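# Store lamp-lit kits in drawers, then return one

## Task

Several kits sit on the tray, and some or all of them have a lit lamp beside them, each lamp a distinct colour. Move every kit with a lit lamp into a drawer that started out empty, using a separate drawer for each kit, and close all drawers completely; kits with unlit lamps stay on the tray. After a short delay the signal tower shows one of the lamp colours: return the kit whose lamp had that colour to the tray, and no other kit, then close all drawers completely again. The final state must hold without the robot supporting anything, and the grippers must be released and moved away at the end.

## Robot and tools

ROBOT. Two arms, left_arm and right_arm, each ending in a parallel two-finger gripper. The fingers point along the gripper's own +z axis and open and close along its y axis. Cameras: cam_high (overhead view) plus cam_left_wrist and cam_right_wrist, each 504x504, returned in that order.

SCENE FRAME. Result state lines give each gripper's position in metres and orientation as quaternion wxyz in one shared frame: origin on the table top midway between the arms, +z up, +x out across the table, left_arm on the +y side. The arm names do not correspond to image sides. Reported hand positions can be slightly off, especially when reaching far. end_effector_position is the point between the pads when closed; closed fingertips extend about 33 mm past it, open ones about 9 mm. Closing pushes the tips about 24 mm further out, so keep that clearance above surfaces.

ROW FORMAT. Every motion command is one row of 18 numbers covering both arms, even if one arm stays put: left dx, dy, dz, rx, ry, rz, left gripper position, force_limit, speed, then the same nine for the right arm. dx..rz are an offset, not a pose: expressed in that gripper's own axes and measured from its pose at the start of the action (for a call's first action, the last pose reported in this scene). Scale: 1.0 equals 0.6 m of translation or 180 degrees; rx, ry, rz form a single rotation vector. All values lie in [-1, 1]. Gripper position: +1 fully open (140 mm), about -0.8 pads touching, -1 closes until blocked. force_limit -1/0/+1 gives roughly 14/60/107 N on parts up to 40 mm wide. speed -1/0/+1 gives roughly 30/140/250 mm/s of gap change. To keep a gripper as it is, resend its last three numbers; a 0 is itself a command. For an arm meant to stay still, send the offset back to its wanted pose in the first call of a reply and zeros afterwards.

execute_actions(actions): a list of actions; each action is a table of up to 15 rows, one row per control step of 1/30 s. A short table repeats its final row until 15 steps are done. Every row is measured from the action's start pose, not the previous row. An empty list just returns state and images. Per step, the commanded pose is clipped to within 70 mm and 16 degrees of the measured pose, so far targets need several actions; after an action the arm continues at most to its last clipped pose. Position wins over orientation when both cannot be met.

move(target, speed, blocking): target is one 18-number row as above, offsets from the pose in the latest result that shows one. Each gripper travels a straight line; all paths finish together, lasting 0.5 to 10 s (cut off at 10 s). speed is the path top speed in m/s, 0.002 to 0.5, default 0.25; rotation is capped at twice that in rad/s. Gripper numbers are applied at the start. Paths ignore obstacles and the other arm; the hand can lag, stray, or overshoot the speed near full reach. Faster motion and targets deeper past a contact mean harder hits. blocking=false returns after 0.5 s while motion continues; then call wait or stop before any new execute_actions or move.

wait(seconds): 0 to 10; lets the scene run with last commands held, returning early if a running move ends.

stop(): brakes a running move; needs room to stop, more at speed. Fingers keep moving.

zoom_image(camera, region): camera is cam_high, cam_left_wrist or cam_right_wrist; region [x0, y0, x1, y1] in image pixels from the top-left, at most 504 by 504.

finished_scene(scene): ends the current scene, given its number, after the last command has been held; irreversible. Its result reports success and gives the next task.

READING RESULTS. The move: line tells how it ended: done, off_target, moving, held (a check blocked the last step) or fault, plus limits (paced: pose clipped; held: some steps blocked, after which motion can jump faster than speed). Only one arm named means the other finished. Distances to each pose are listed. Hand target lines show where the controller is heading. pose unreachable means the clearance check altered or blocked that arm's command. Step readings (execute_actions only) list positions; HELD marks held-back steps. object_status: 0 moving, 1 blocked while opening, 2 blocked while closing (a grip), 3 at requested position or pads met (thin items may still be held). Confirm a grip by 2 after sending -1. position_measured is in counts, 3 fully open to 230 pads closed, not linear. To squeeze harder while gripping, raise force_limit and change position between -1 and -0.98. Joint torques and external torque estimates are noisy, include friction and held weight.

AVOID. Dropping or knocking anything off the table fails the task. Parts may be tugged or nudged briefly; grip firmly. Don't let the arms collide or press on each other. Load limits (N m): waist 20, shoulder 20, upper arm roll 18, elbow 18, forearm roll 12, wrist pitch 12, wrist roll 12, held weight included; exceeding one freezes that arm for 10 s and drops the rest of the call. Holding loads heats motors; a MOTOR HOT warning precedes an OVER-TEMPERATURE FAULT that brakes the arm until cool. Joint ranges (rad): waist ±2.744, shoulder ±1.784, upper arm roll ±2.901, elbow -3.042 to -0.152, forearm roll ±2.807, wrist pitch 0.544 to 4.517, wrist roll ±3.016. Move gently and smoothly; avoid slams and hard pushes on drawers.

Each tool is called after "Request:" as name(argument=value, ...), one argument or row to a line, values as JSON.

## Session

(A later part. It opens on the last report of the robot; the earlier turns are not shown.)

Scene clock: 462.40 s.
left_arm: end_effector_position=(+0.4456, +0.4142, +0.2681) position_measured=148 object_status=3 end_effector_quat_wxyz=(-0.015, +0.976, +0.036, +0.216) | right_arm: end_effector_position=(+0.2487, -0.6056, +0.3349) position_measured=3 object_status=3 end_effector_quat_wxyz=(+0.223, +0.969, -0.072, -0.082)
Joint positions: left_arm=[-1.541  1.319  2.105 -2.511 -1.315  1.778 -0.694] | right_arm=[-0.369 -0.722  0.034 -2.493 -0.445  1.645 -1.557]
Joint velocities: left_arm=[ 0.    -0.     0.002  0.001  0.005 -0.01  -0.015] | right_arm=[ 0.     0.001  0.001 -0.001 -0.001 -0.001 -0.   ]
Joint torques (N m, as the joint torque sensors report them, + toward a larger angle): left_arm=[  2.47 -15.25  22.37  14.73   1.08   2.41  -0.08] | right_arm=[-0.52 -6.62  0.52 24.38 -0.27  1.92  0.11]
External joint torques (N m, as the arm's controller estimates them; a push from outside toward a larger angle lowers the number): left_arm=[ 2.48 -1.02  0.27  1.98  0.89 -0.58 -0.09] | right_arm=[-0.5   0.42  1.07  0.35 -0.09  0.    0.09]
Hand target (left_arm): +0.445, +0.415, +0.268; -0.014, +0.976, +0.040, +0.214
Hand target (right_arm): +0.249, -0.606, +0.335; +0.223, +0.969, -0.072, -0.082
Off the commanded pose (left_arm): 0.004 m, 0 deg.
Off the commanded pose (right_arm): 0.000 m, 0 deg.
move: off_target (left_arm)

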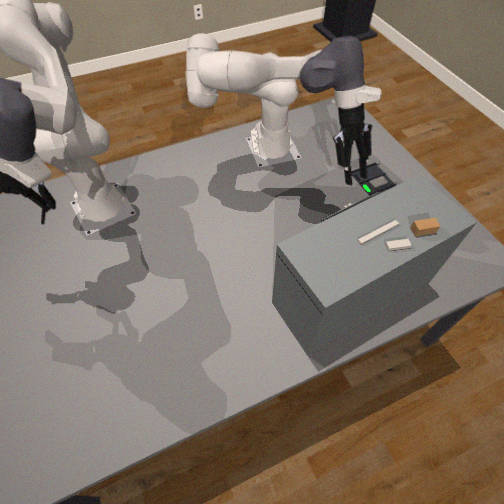

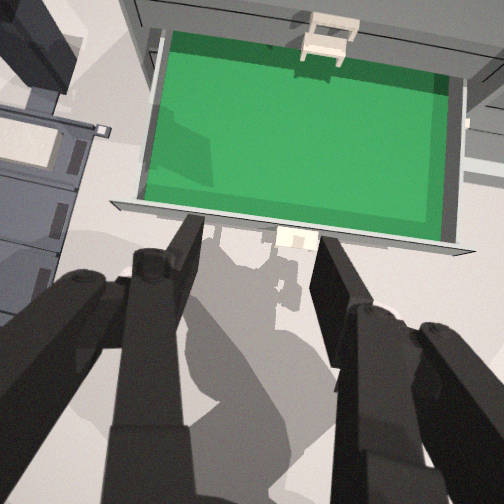

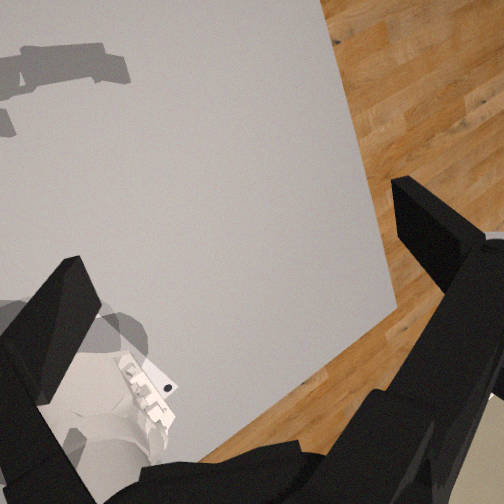

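Request:
move(
  target=[-0.183,-0.435,0.041,0,-0.139,0.012,0.22,0,0,0,0,0,0,0,0,1,0,0],
)

Request:
move(
  target=[0,0,0.19,0,0,0,0.22,0,0,0,0,0,0,0,0,1,0,0],
  speed=0.12,
)

Scene clock: 466.30 s.
left_arm: end_effector_position=(+0.3388, +0.6660, +0.1991) position_measured=101 object_status=3 end_effector_quat_wxyz=(-0.004, +1.000, +0.025, +0.000) | right_arm: end_effector_position=(+0.2487, -0.6056, +0.3349) position_measured=3 object_status=3 end_effector_quat_wxyz=(+0.223, +0.969, -0.072, -0.082)
Joint positions: left_arm=[-0.813  0.89   1.836 -2.219 -0.874  1.798 -0.334] | right_arm=[-0.369 -0.722  0.034 -2.493 -0.445  1.645 -1.557]
Joint velocities: left_arm=[ 0.001  0.001 -0.     0.001  0.002  0.001  0.026] | right_arm=[ 0.001 -0.001  0.001 -0.002  0.     0.     0.001]
Joint torques (N m, as the joint torque sensors report them, + toward a larger angle): left_arm=[  1.87 -14.48  21.44  17.64   1.83   2.95   0.32] | right_arm=[-0.47 -6.45  0.45 24.42 -0.28  1.9   0.11]
External joint torques (N m, as the arm's controller estimates them; a push from outside toward a larger angle lowers the number): left_arm=[ 1.88 -0.83 -0.73  1.69  1.04  0.43  0.32] | right_arm=[-0.51  0.64  0.94  0.4  -0.1  -0.02  0.09]
Hand target (left_arm): +0.338, +0.668, +0.199; -0.006, +1.000, +0.018, -0.001
Hand target (right_arm): +0.249, -0.606, +0.335; +0.223, +0.969, -0.072, -0.082
Off the commanded pose (left_arm): 0.005 m, 1 deg.
Off the commanded pose (right_arm): 0.000 m, 0 deg.
move: off_target (left_arm)

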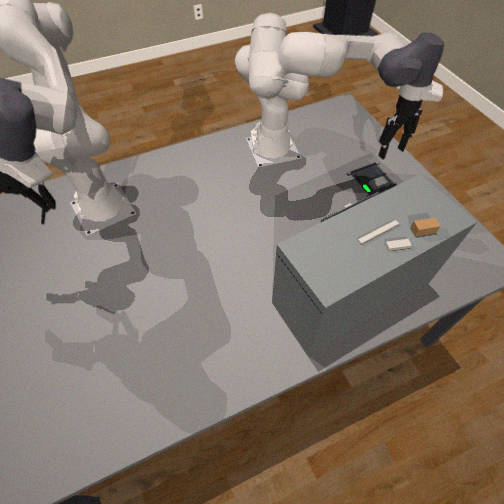

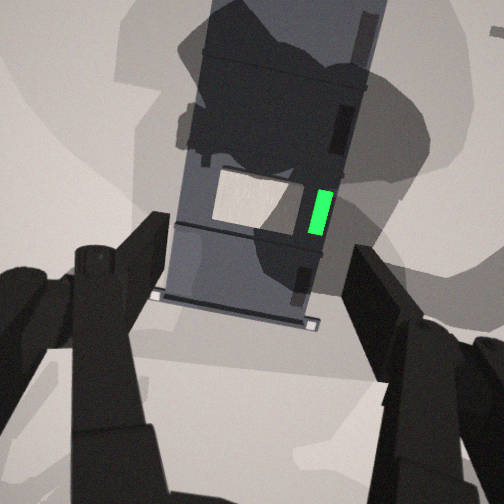

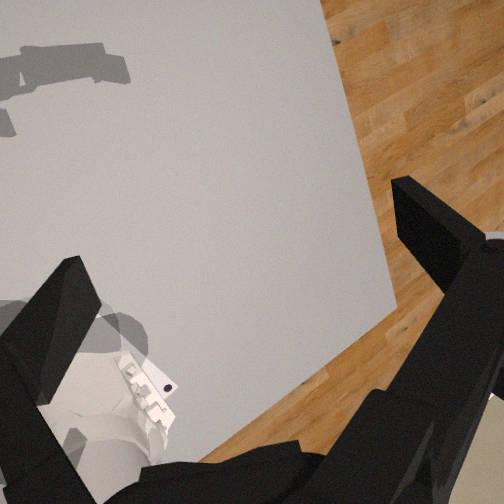

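Scene clock: 467.80 s.
left_arm: end_effector_position=(+0.3422, +0.6645, +0.0842) position_measured=101 object_status=3 end_effector_quat_wxyz=(-0.001, +1.000, +0.025, -0.000) | right_arm: end_effector_position=(+0.2487, -0.6056, +0.3349) position_measured=3 object_status=3 end_effector_quat_wxyz=(+0.223, +0.969, -0.072, -0.082)
Joint positions: left_arm=[-0.704  0.903  1.559 -2.309 -1.047  2.009 -0.273] | right_arm=[-0.369 -0.722  0.034 -2.493 -0.445  1.645 -1.557]
Joint velocities: left_arm=[-0.001  0.001 -0.003 -0.001 -0.     0.017  0.013] | right_arm=[ 0.     0.001  0.001  0.001 -0.001 -0.     0.001]
Joint torques (N m, as the joint torque sensors report them, + toward a larger angle): left_arm=[  1.9  -17.81  20.54  13.04  -0.47   2.97   0.28] | right_arm=[-0.39 -6.44  0.51 24.25 -0.26  1.91  0.12]
External joint torques (N m, as the arm's controller estimates them; a push from outside toward a larger angle lowers the number): left_arm=[ 1.92 -0.46 -2.1   0.05 -1.2   0.46  0.28] | right_arm=[-0.41  0.67  1.04  0.14 -0.08 -0.02  0.1 ]
Hand target (left_arm): +0.342, +0.666, +0.084; -0.001, +1.000, +0.023, +0.002
Hand target (right_arm): +0.249, -0.606, +0.335; +0.223, +0.969, -0.072, -0.082
Off the commanded pose (left_arm): 0.004 m, 0 deg.
Off the commanded pose (right_arm): 0.000 m, 0 deg.
move: off_target (left_arm)

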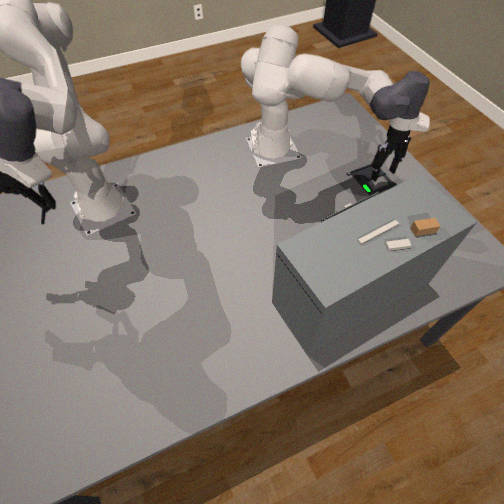

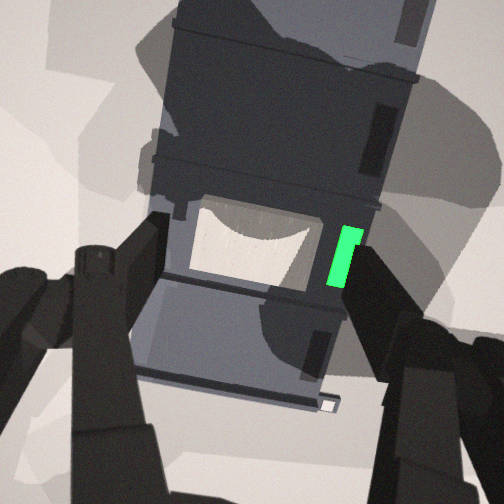

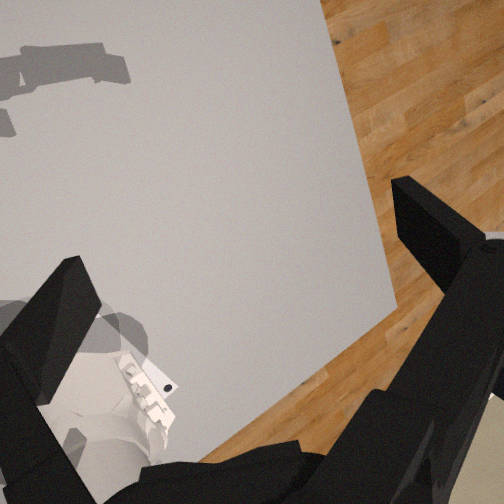

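Request:
move(
  target=[-0.012,-0.004,0.04,0,0,0.01,0.22,0,0,0,0,0,0,0,0,1,0,0],
  speed=0.06,
)

Scene clock: 471.80 s.
left_arm: end_effector_position=(+0.3358, +0.6652, +0.0606) position_measured=101 object_status=3 end_effector_quat_wxyz=(+0.001, +1.000, +0.012, -0.002) | right_arm: end_effector_position=(+0.2487, -0.6056, +0.3349) position_measured=3 object_status=3 end_effector_quat_wxyz=(+0.223, +0.969, -0.072, -0.082)
Joint positions: left_arm=[-0.673  0.9    1.499 -2.328 -1.08   2.055 -0.224] | right_arm=[-0.369 -0.722  0.034 -2.493 -0.445  1.645 -1.557]
Joint velocities: left_arm=[ 0.001 -0.005 -0.002  0.001 -0.002  0.017  0.031] | right_arm=[ 0.     0.001  0.    -0.001  0.001  0.    -0.   ]
Joint torques (N m, as the joint torque sensors report them, + toward a larger angle): left_arm=[  1.6  -18.16  21.09  10.89  -0.47   3.08   0.19] | right_arm=[-0.38 -6.39  0.56 24.34 -0.26  1.91  0.14]
External joint torques (N m, as the arm's controller estimates them; a push from outside toward a larger angle lowers the number): left_arm=[ 1.72 -0.15 -1.28 -1.49 -1.18  0.58  0.19] | right_arm=[-0.39  0.62  1.1   0.34 -0.08 -0.01  0.12]
Hand target (left_arm): +0.336, +0.666, +0.060; +0.000, +1.000, +0.009, +0.000
Hand target (right_arm): +0.249, -0.606, +0.335; +0.223, +0.969, -0.072, -0.082
Off the commanded pose (left_arm): 0.002 m, 0 deg.
Off the commanded pose (right_arm): 0.000 m, 0 deg.
move: done

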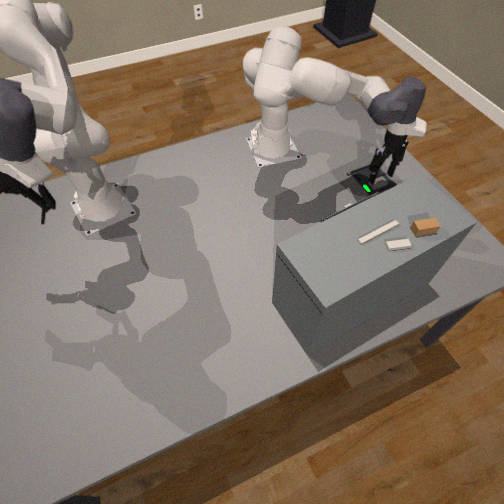

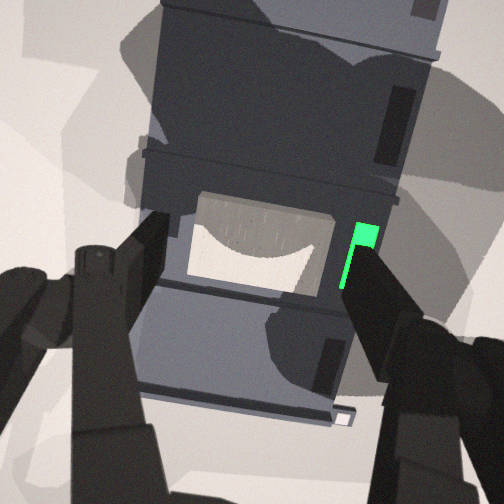

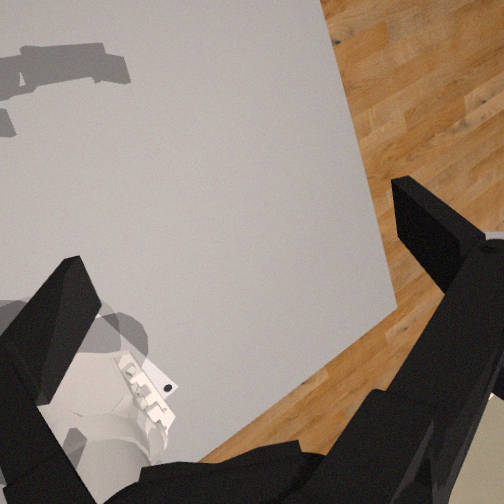

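Request:
move(
  target=[-0.006,0,0.041,0,0,0,0.22,0,0,0,0,0,0,0,0,1,0,0],
  speed=0.04,
)

Request:
move(
  target=[0,0,0,0,0,0,-1,0.3,-0.8,0,0,0,0,0,0,1,0,0],
)

Request:
move(
  target=[0,0,-0.35,0,0,0,-1,0.3,-0.8,0,0,0,0,0,0,1,0,0],
  speed=0.15,
)

Scene clock: 477.60 s.
left_arm: end_effector_position=(+0.3336, +0.6630, +0.0365) position_measured=101 object_status=3 end_effector_quat_wxyz=(+0.003, +1.000, +0.012, -0.003) | right_arm: end_effector_position=(+0.2487, -0.6056, +0.3349) position_measured=3 object_status=3 end_effector_quat_wxyz=(+0.223, +0.969, -0.072, -0.082)
Joint positions: left_arm=[-0.638  0.903  1.432 -2.336 -1.12   2.096 -0.205] | right_arm=[-0.369 -0.722  0.034 -2.493 -0.445  1.645 -1.557]
Joint velocities: left_arm=[ 0.004  0.001 -0.003 -0.    -0.003  0.017  0.007] | right_arm=[-0.     0.    -0.001 -0.001 -0.    -0.     0.001]
Joint torques (N m, as the joint torque sensors report them, + toward a larger angle): left_arm=[  1.96 -18.51  21.17   9.61  -0.41   2.9    0.26] | right_arm=[-0.53 -6.27  0.58 24.32 -0.26  1.92  0.1 ]
External joint torques (N m, as the arm's controller estimates them; a push from outside toward a larger angle lowers the number): left_arm=[ 1.86  0.59 -1.22 -1.85 -1.11  0.4   0.26] | right_arm=[-0.52  0.8   1.15  0.34 -0.08  0.01  0.08]
Hand target (left_arm): +0.333, +0.665, +0.036; +0.001, +1.000, +0.012, -0.002
Hand target (right_arm): +0.249, -0.606, +0.335; +0.223, +0.969, -0.072, -0.082
Off the commanded pose (left_arm): 0.003 m, 0 deg.
Off the commanded pose (right_arm): 0.000 m, 0 deg.
move: done

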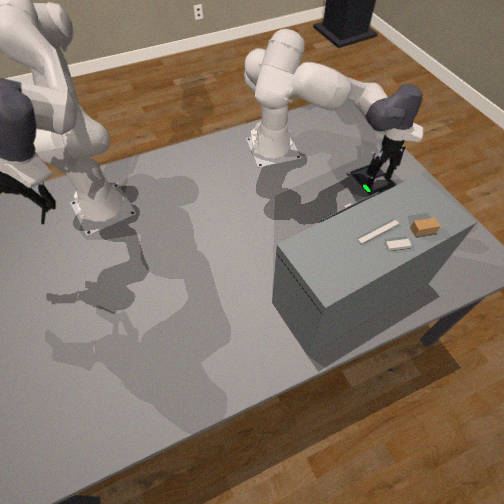

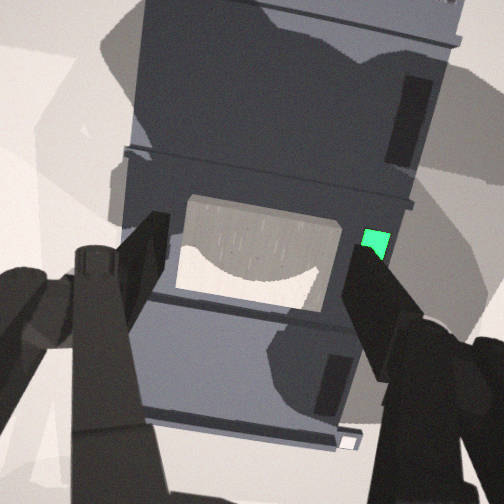

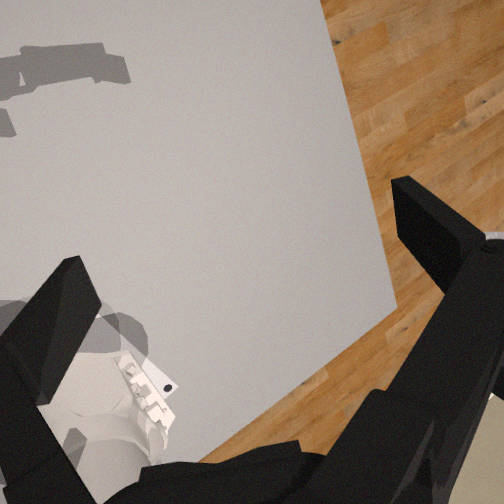

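Scene clock: 478.20 s.
left_arm: end_effector_position=(+0.3336, +0.6635, +0.0370) position_measured=134 object_status=2 end_effector_quat_wxyz=(+0.003, +1.000, +0.013, -0.003) | right_arm: end_effector_position=(+0.2487, -0.6056, +0.3349) position_measured=3 object_status=3 end_effector_quat_wxyz=(+0.223, +0.969, -0.072, -0.082)
Joint positions: left_arm=[-0.638  0.903  1.434 -2.336 -1.12   2.096 -0.205] | right_arm=[-0.369 -0.722  0.034 -2.493 -0.445  1.645 -1.557]
Joint velocities: left_arm=[ 0.002  0.    -0.001  0.002  0.001  0.     0.   ] | right_arm=[-0.001  0.    -0.001  0.001 -0.    -0.001 -0.003]
Joint torques (N m, as the joint torque sensors report them, + toward a larger angle): left_arm=[  0.42 -18.79  21.58  12.     0.62   2.51   0.14] | right_arm=[-0.48 -6.53  0.61 24.25 -0.29  1.91  0.14]
External joint torques (N m, as the arm's controller estimates them; a push from outside toward a larger angle lowers the number): left_arm=[ 0.35  0.29 -0.75  0.45 -0.08  0.01  0.14] | right_arm=[-0.44  0.6   1.21  0.16 -0.1  -0.01  0.11]
Hand target (left_arm): +0.334, +0.663, +0.036; +0.003, +1.000, +0.012, -0.003
Hand target (right_arm): +0.249, -0.606, +0.335; +0.223, +0.969, -0.072, -0.082
Off the commanded pose (left_arm): 0.001 m, 0 deg.
Off the commanded pose (right_arm): 0.000 m, 0 deg.
move: done

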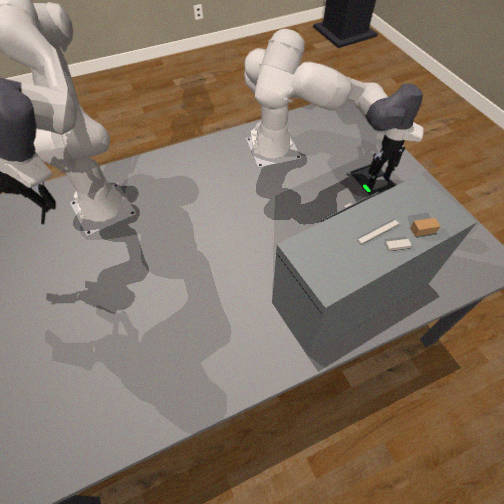

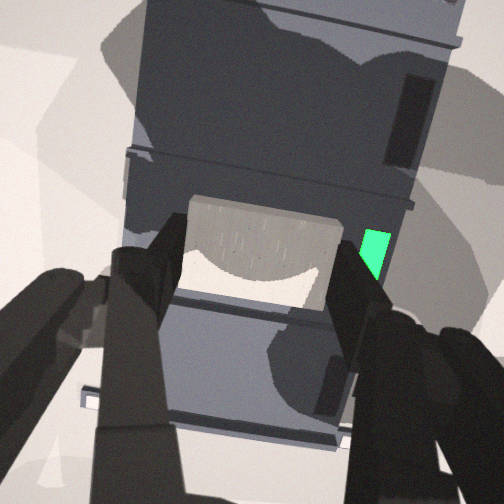

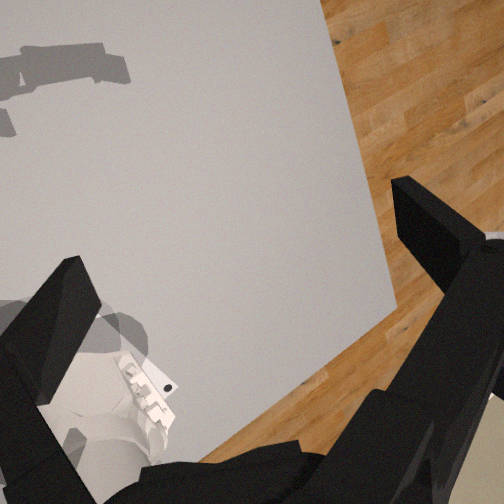

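Scene clock: 480.23 s.
left_arm: end_effector_position=(+0.3295, +0.6654, +0.2482) position_measured=134 object_status=2 end_effector_quat_wxyz=(-0.002, +1.000, +0.014, -0.004) | right_arm: end_effector_position=(+0.2487, -0.6056, +0.3349) position_measured=3 object_status=3 end_effector_quat_wxyz=(+0.223, +0.969, -0.072, -0.082)
Joint positions: left_arm=[-0.838  0.87   1.938 -2.159 -0.795  1.702 -0.33 ] | right_arm=[-0.369 -0.722  0.034 -2.493 -0.445  1.645 -1.557]
Joint velocities: left_arm=[ 0.001  0.007 -0.     0.    -0.001 -0.014 -0.008] | right_arm=[-0.001  0.001 -0.002 -0.001  0.001  0.     0.001]
Joint torques (N m, as the joint torque sensors report them, + toward a larger angle): left_arm=[ -0.07 -10.53  21.48  19.1    1.55   2.17   0.04] | right_arm=[-0.47 -6.5   0.51 24.35 -0.29  1.92  0.12]
External joint torques (N m, as the arm's controller estimates them; a push from outside toward a larger angle lowers the number): left_arm=[-0.09  1.75  0.04  2.12  0.73 -0.35  0.04] | right_arm=[-0.43  0.53  1.12  0.34 -0.11  0.01  0.1 ]
Hand target (left_arm): +0.329, +0.665, +0.250; -0.002, +1.000, +0.016, -0.005
Hand target (right_arm): +0.249, -0.606, +0.335; +0.223, +0.969, -0.072, -0.082
Off the commanded pose (left_arm): 0.005 m, 1 deg.
Off the commanded pose (right_arm): 0.000 m, 0 deg.
move: off_target (left_arm)

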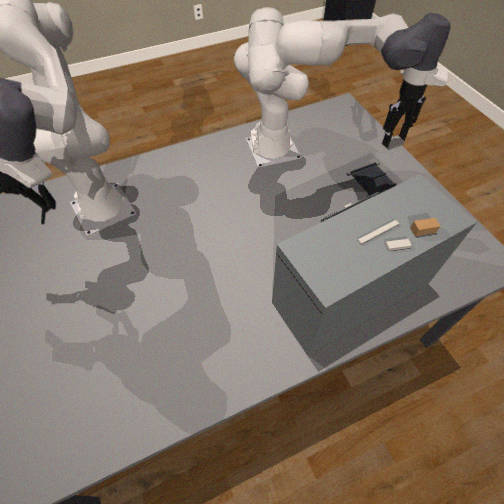

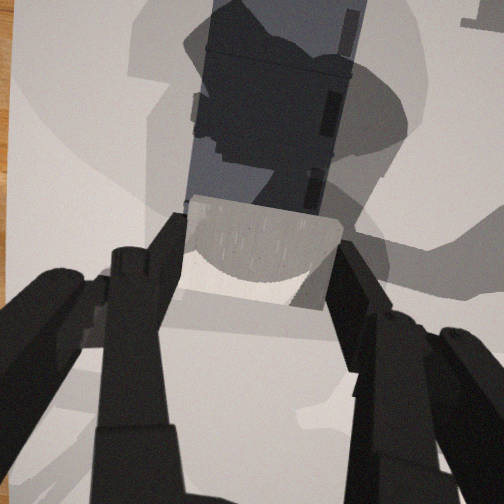

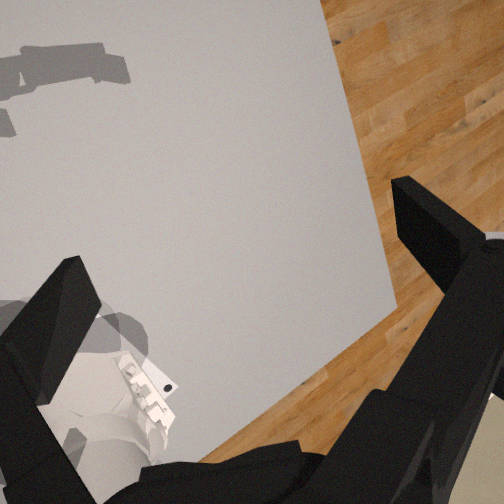

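Request:
move(
  target=[0.31,0.455,0.04,0,0.065,-0.028,-1,0.3,-0.8,0,0,0,0,0,0,1,0,0],
  speed=0.15,
)

Scene clock: 484.30 s.
left_arm: end_effector_position=(+0.5206, +0.3986, +0.2223) position_measured=134 object_status=2 end_effector_quat_wxyz=(-0.008, +0.994, +0.052, +0.096) | right_arm: end_effector_position=(+0.2487, -0.6056, +0.3349) position_measured=3 object_status=3 end_effector_quat_wxyz=(+0.223, +0.969, -0.072, -0.082)
Joint positions: left_arm=[-1.231  1.193  1.852 -2.101 -1.225  1.687 -0.872] | right_arm=[-0.369 -0.722  0.034 -2.493 -0.445  1.645 -1.557]
Joint velocities: left_arm=[ 0.001  0.001  0.001  0.001 -0.001  0.    -0.03 ] | right_arm=[-0.001 -0.     0.    -0.001  0.    -0.     0.002]
Joint torques (N m, as the joint torque sensors report them, + toward a larger angle): left_arm=[  1.4  -20.93  27.77  11.9   -0.65   3.04  -0.13] | right_arm=[-0.4  -6.58  0.43 24.38 -0.28  1.94  0.08]
External joint torques (N m, as the arm's controller estimates them; a push from outside toward a larger angle lowers the number): left_arm=[ 1.21  0.85  0.    1.42 -1.25  0.18 -0.13] | right_arm=[-0.35  0.5   1.04  0.37 -0.1   0.03  0.06]
Hand target (left_arm): +0.523, +0.398, +0.223; -0.007, +0.993, +0.058, +0.099
Hand target (right_arm): +0.249, -0.606, +0.335; +0.223, +0.969, -0.072, -0.082
Off the commanded pose (left_arm): 0.002 m, 1 deg.
Off the commanded pose (right_arm): 0.000 m, 0 deg.
move: done

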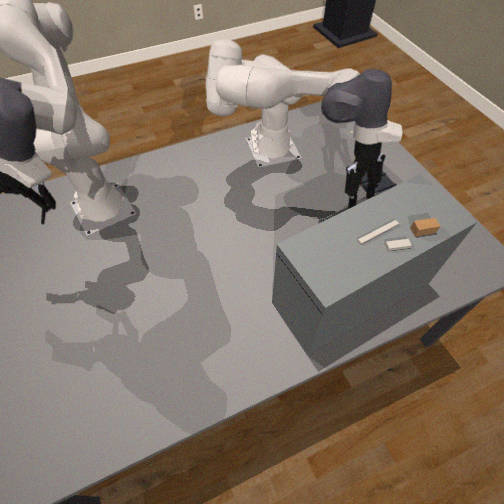

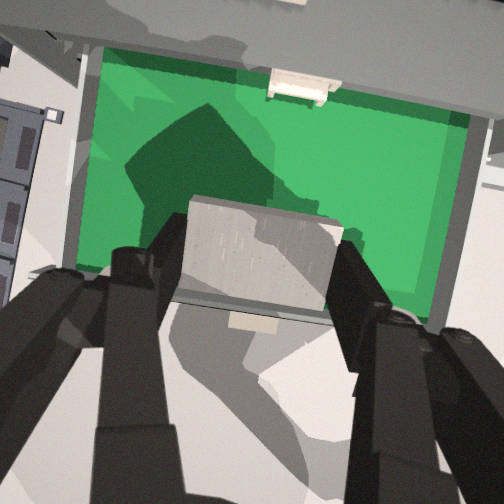

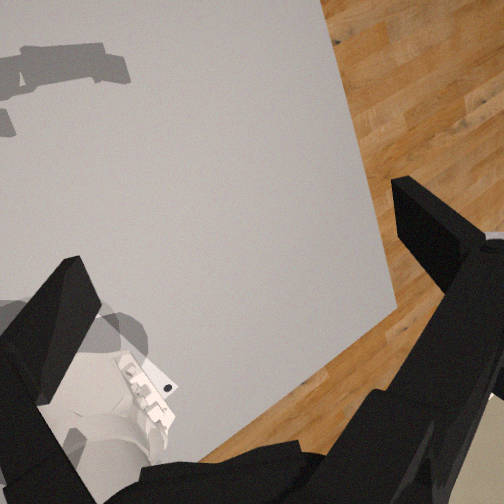

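Request:
move(
  target=[0.016,0,0.062,0,0,0,-1,0.3,-0.8,0,0,0,0,0,0,1,0,0],
  speed=0.04,
)

Scene clock: 487.60 s.
left_arm: end_effector_position=(+0.5348, +0.3993, +0.1866) position_measured=134 object_status=2 end_effector_quat_wxyz=(-0.006, +0.994, +0.054, +0.092) | right_arm: end_effector_position=(+0.2487, -0.6056, +0.3349) position_measured=3 object_status=3 end_effector_quat_wxyz=(+0.223, +0.969, -0.072, -0.082)
Joint positions: left_arm=[-1.191  1.201  1.766 -2.088 -1.272  1.737 -0.874] | right_arm=[-0.369 -0.722  0.034 -2.493 -0.445  1.645 -1.557]
Joint velocities: left_arm=[ 0.001 -0.001 -0.001  0.003 -0.002  0.014  0.005] | right_arm=[-0.    -0.     0.    -0.001  0.     0.001 -0.   ]
Joint torques (N m, as the joint torque sensors report them, + toward a larger angle): left_arm=[  0.89 -22.08  28.34  12.01  -0.66   3.34   0.25] | right_arm=[-0.47 -6.48  0.57 24.45 -0.3   1.91  0.1 ]
External joint torques (N m, as the arm's controller estimates them; a push from outside toward a larger angle lowers the number): left_arm=[ 0.86  1.07 -0.18  2.23 -1.27  0.5   0.25] | right_arm=[-0.5   0.6   1.09  0.43 -0.12 -0.01  0.08]
Hand target (left_arm): +0.538, +0.400, +0.187; -0.007, +0.994, +0.052, +0.096
Hand target (right_arm): +0.249, -0.606, +0.335; +0.223, +0.969, -0.072, -0.082
Off the commanded pose (left_arm): 0.003 m, 1 deg.
Off the commanded pose (right_arm): 0.000 m, 0 deg.
move: done

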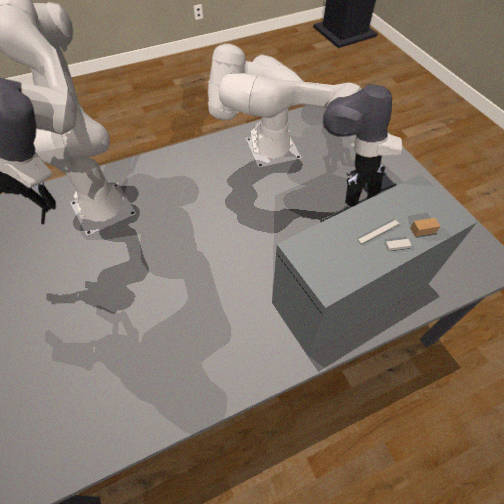

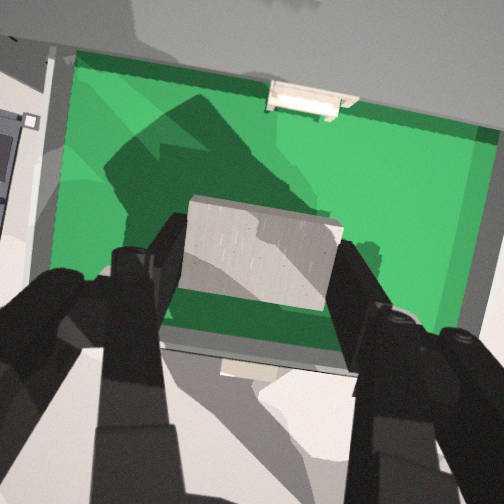

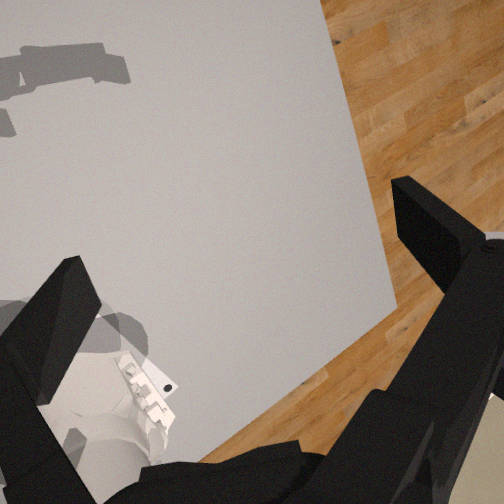

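Request:
move(
  target=[-0.008,0,0.022,0,0,0,-1,0.3,-0.8,0,0,0,0,0,0,1,0,0],
  speed=0.02,
)

Scene clock: 489.20 s.
left_arm: end_effector_position=(+0.5328, +0.4000, +0.1752) position_measured=134 object_status=2 end_effector_quat_wxyz=(-0.006, +0.994, +0.056, +0.092) | right_arm: end_effector_position=(+0.2487, -0.6056, +0.3349) position_measured=3 object_status=3 end_effector_quat_wxyz=(+0.223, +0.969, -0.072, -0.082)
Joint positions: left_arm=[-1.195  1.206  1.747 -2.106 -1.286  1.755 -0.87 ] | right_arm=[-0.369 -0.722  0.034 -2.493 -0.445  1.645 -1.557]
Joint velocities: left_arm=[-0.001 -0.001 -0.001 -0.001 -0.003  0.009  0.002] | right_arm=[-0.001 -0.001 -0.001 -0.001 -0.     0.     0.001]
Joint torques (N m, as the joint torque sensors report them, + toward a larger angle): left_arm=[ -0.94 -22.29  25.55   7.92  -0.75   3.2    0.36] | right_arm=[-0.64 -6.45  0.69 24.42 -0.26  1.93  0.15]
External joint torques (N m, as the arm's controller estimates them; a push from outside toward a larger angle lowers the number): left_arm=[-1.01  0.74 -2.94 -1.68 -1.36  0.37  0.36] | right_arm=[-0.6   0.72  1.3   0.33 -0.07  0.01  0.13]
Hand target (left_arm): +0.533, +0.399, +0.173; -0.006, +0.994, +0.054, +0.092
Hand target (right_arm): +0.249, -0.606, +0.335; +0.223, +0.969, -0.072, -0.082
Off the commanded pose (left_arm): 0.003 m, 0 deg.
Off the commanded pose (right_arm): 0.000 m, 0 deg.
move: done

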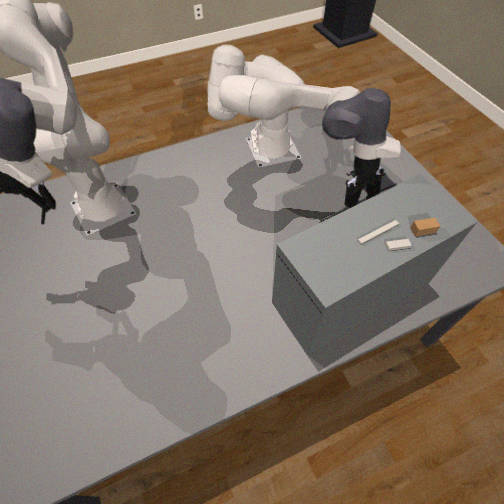

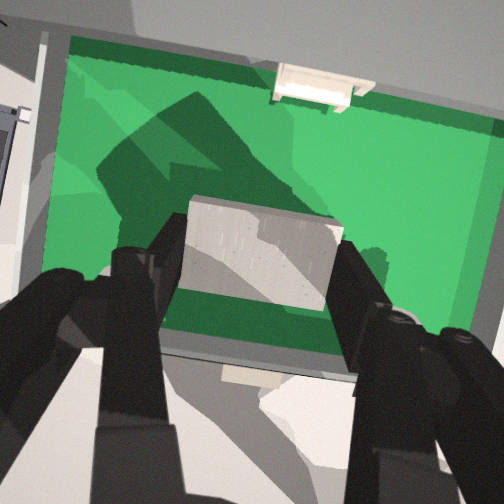

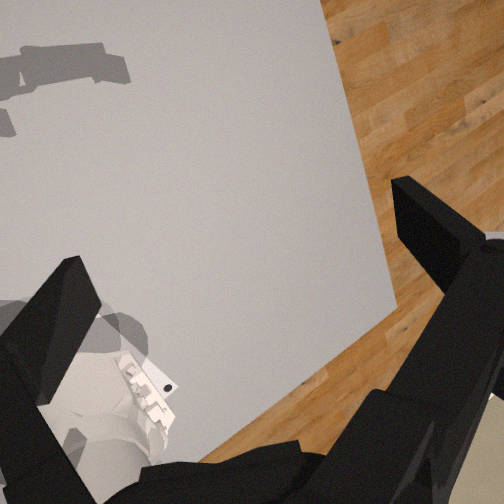

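Request:
move(
  target=[0,0,0,0,0,0,0.1,0,-0.8,0,0,0,0,0,0,1,0,0],
)

Request:
move(
  target=[-0.01,0,-0.085,0,0,0,0.1,0,-0.8,0,0,0,0,0,0,1,0,0],
  speed=0.08,
)

Request:
move(
  target=[-0.128,-0.075,-0.01,0,0.17,0,-1,0,0,0,0,0,0,0,0,1,0,0],
  speed=0.2,
)

Request:
move(
  target=[-0.06,0,0.075,0,0,0,-1,0,0,0,0,0,0,0,0,1,0,0],
  speed=0.08,
)

Scene clock: 493.10 s.
left_arm: end_effector_position=(+0.5331, +0.4001, +0.1752) position_measured=117 object_status=3 end_effector_quat_wxyz=(-0.006, +0.994, +0.056, +0.093) | right_arm: end_effector_position=(+0.2487, -0.6056, +0.3349) position_measured=3 object_status=3 end_effector_quat_wxyz=(+0.223, +0.969, -0.072, -0.082)
Joint positions: left_arm=[-1.196  1.206  1.747 -2.106 -1.287  1.757 -0.869] | right_arm=[-0.369 -0.722  0.034 -2.493 -0.445  1.645 -1.557]
Joint velocities: left_arm=[ 0.     0.001 -0.     0.001 -0.001 -0.     0.   ] | right_arm=[ 0.002  0.001  0.    -0.    -0.    -0.001 -0.001]
Joint torques (N m, as the joint torque sensors report them, + toward a larger angle): left_arm=[  0.6  -22.99  28.99  10.3    0.7    2.69   0.04] | right_arm=[-0.42 -6.42  0.33 24.53 -0.28  1.9   0.1 ]
External joint torques (N m, as the arm's controller estimates them; a push from outside toward a larger angle lowers the number): left_arm=[ 0.68 -0.06  0.54  0.68  0.1  -0.14  0.04] | right_arm=[-0.43  0.69  0.9   0.49 -0.1  -0.02  0.08]
Hand target (left_arm): +0.533, +0.400, +0.175; -0.006, +0.994, +0.056, +0.092
Hand target (right_arm): +0.249, -0.606, +0.335; +0.223, +0.969, -0.072, -0.082
Off the commanded pose (left_arm): 0.000 m, 0 deg.
Off the commanded pose (right_arm): 0.000 m, 0 deg.
move: done

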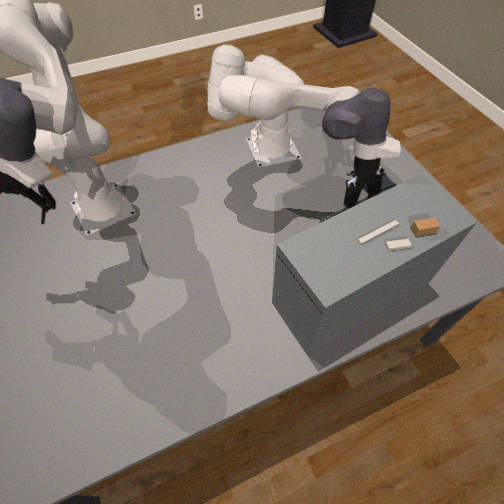

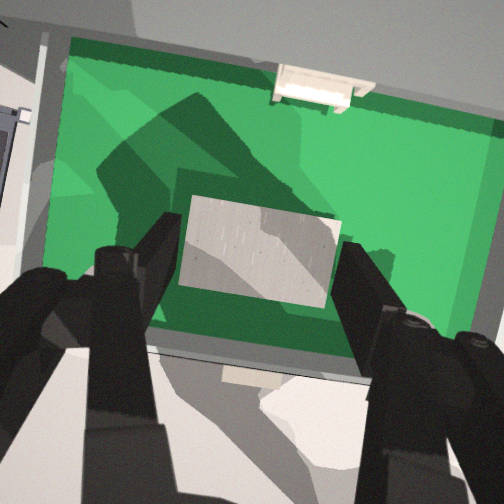

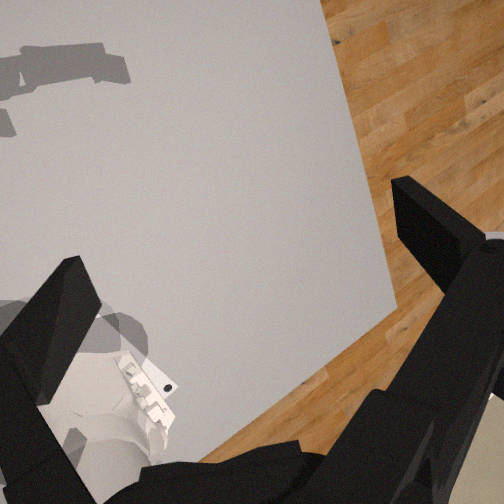

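Scene clock: 494.20 s.
left_arm: end_effector_position=(+0.5178, +0.4007, +0.2238) position_measured=117 object_status=3 end_effector_quat_wxyz=(-0.008, +0.994, +0.056, +0.095) | right_arm: end_effector_position=(+0.2487, -0.6056, +0.3349) position_measured=3 object_status=3 end_effector_quat_wxyz=(+0.223, +0.969, -0.072, -0.082)
Joint positions: left_arm=[-1.234  1.184  1.856 -2.106 -1.214  1.689 -0.877] | right_arm=[-0.369 -0.722  0.034 -2.493 -0.445  1.645 -1.557]
Joint velocities: left_arm=[ 0.001 -0.001  0.001 -0.     0.001 -0.013 -0.002] | right_arm=[-0.    -0.001  0.     0.001 -0.001 -0.001 -0.001]
Joint torques (N m, as the joint torque sensors report them, + toward a larger angle): left_arm=[ -0.29 -21.34  29.08  11.96   1.49   2.45  -0.06] | right_arm=[-0.53 -6.33  0.61 24.47 -0.28  1.92  0.13]
External joint torques (N m, as the arm's controller estimates them; a push from outside toward a larger angle lowers the number): left_arm=[-0.39  0.13  1.57  1.17  0.9  -0.4  -0.07] | right_arm=[-0.56  0.85  1.13  0.35 -0.09 -0.01  0.11]
Hand target (left_arm): +0.517, +0.399, +0.225; -0.008, +0.994, +0.057, +0.093
Hand target (right_arm): +0.249, -0.606, +0.335; +0.223, +0.969, -0.072, -0.082
Off the commanded pose (left_arm): 0.003 m, 0 deg.
Off the commanded pose (right_arm): 0.000 m, 0 deg.
move: done

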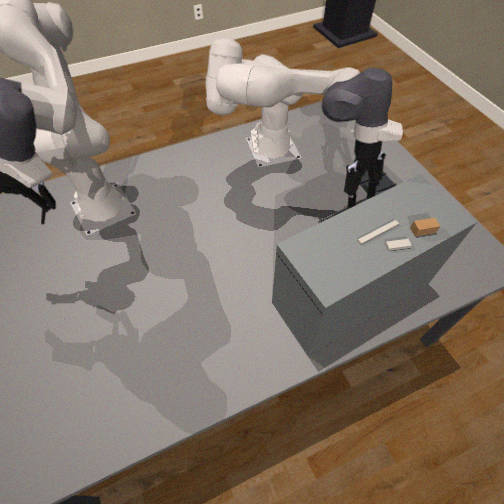

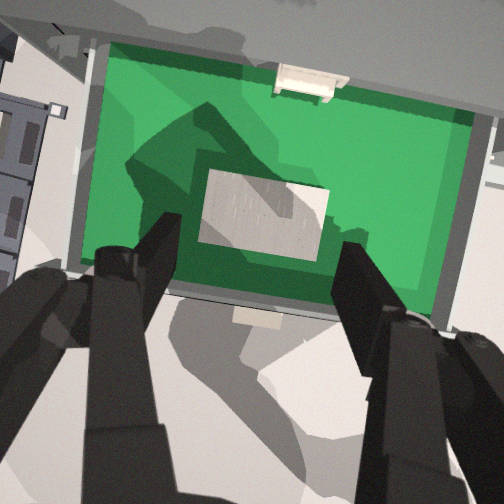

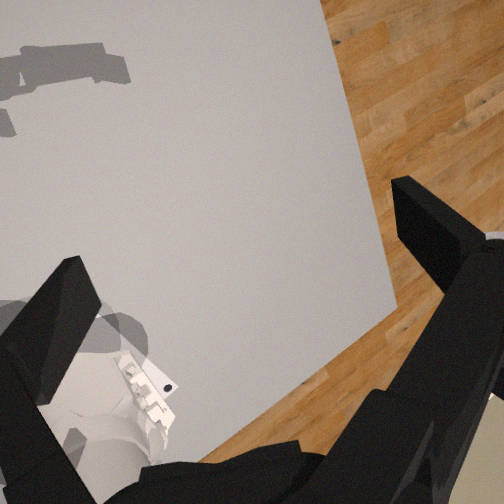

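Scene clock: 496.27 s.
left_arm: end_effector_position=(+0.4406, +0.4345, +0.2141) position_measured=233 object_status=3 end_effector_quat_wxyz=(-0.018, +0.933, +0.056, +0.355) | right_arm: end_effector_position=(+0.2487, -0.6056, +0.3349) position_measured=3 object_status=3 end_effector_quat_wxyz=(+0.223, +0.969, -0.072, -0.082)
Joint positions: left_arm=[-1.705  1.459  1.914 -2.835 -1.821  1.998 -0.538] | right_arm=[-0.369 -0.722  0.034 -2.493 -0.445  1.645 -1.557]
Joint velocities: left_arm=[ 0.002  0.     0.001 -0.002 -0.005 -0.     0.033] | right_arm=[ 0.001 -0.001 -0.     0.001  0.001 -0.    -0.   ]
Joint torques (N m, as the joint torque sensors report them, + toward a larger angle): left_arm=[  0.23 -11.58  18.05   7.37  -1.32   2.62   0.35] | right_arm=[-0.49 -6.38  0.31 24.46 -0.28  1.91  0.12]
External joint torques (N m, as the arm's controller estimates them; a push from outside toward a larger angle lowers the number): left_arm=[ 0.2   0.54 -1.23 -1.24 -1.33 -0.09  0.33] | right_arm=[-0.51  0.73  0.87  0.41 -0.1  -0.01  0.1 ]
Hand target (left_arm): +0.440, +0.435, +0.214; -0.020, +0.933, +0.050, +0.356
Hand target (right_arm): +0.249, -0.606, +0.335; +0.223, +0.969, -0.072, -0.082
Off the commanded pose (left_arm): 0.005 m, 1 deg.
Off the commanded pose (right_arm): 0.000 m, 0 deg.
move: off_target (left_arm)

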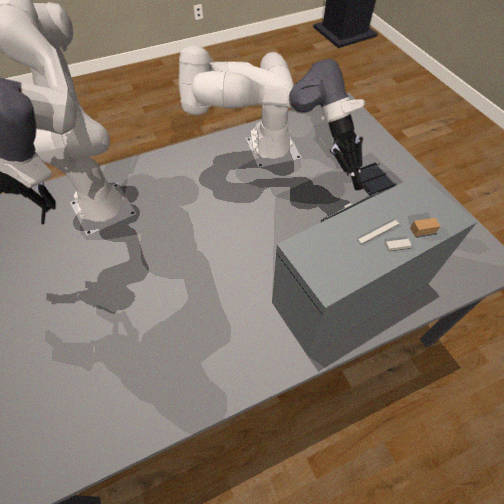

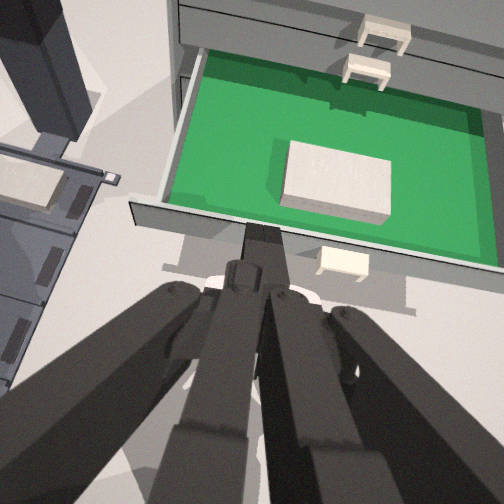

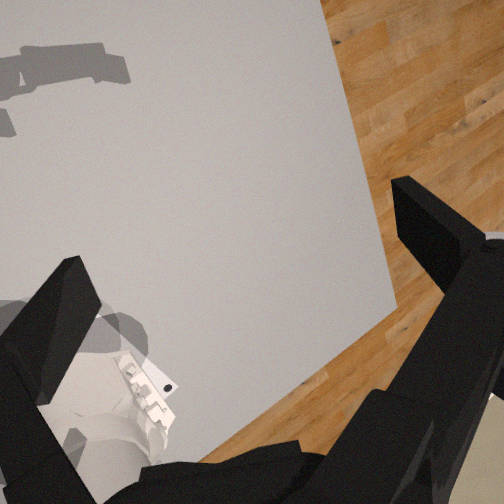

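Scene clock: 497.33 s.
left_arm: end_effector_position=(+0.4450, +0.4306, +0.1546) position_measured=233 object_status=3 end_effector_quat_wxyz=(-0.013, +0.934, +0.057, +0.352) | right_arm: end_effector_position=(+0.2487, -0.6056, +0.3349) position_measured=3 object_status=3 end_effector_quat_wxyz=(+0.223, +0.969, -0.072, -0.082)
Joint positions: left_arm=[-1.695  1.459  1.711 -2.849 -2.032  2.033 -0.498] | right_arm=[-0.369 -0.722  0.034 -2.493 -0.445  1.645 -1.557]
Joint velocities: left_arm=[ 0.002  0.009 -0.007 -0.    -0.027  0.     0.02 ] | right_arm=[ 0.    -0.    -0.001 -0.001 -0.001 -0.     0.001]
Joint torques (N m, as the joint torque sensors report them, + toward a larger angle): left_arm=[  1.8  -11.51  19.19   3.89  -1.22   2.9    0.29] | right_arm=[-0.65 -6.49  0.48 24.69 -0.27  1.93  0.14]
External joint torques (N m, as the arm's controller estimates them; a push from outside toward a larger angle lowers the number): left_arm=[ 1.87  0.94 -0.76 -0.64 -1.28  0.28  0.27] | right_arm=[-0.62  0.64  1.06  0.64 -0.08  0.02  0.12]
Hand target (left_arm): +0.445, +0.434, +0.155; -0.016, +0.933, +0.055, +0.354
Hand target (right_arm): +0.249, -0.606, +0.335; +0.223, +0.969, -0.072, -0.082
Off the commanded pose (left_arm): 0.005 m, 1 deg.
Off the commanded pose (right_arm): 0.000 m, 0 deg.
move: off_target (left_arm)

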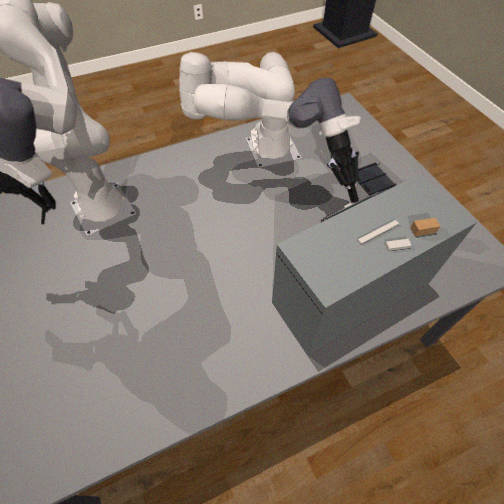

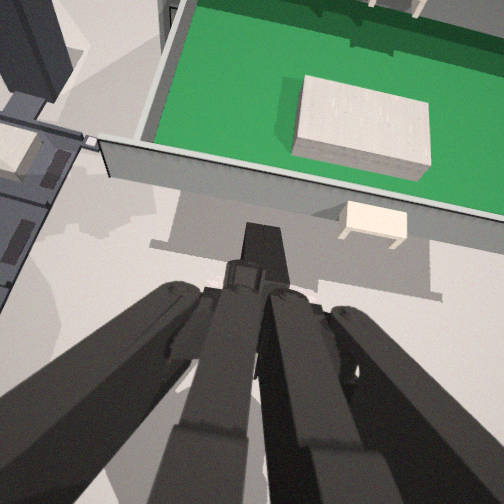

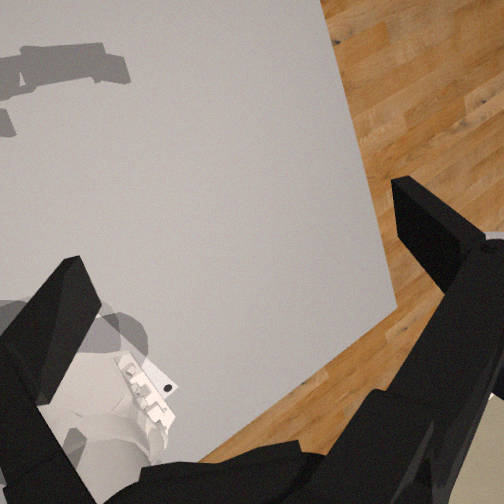

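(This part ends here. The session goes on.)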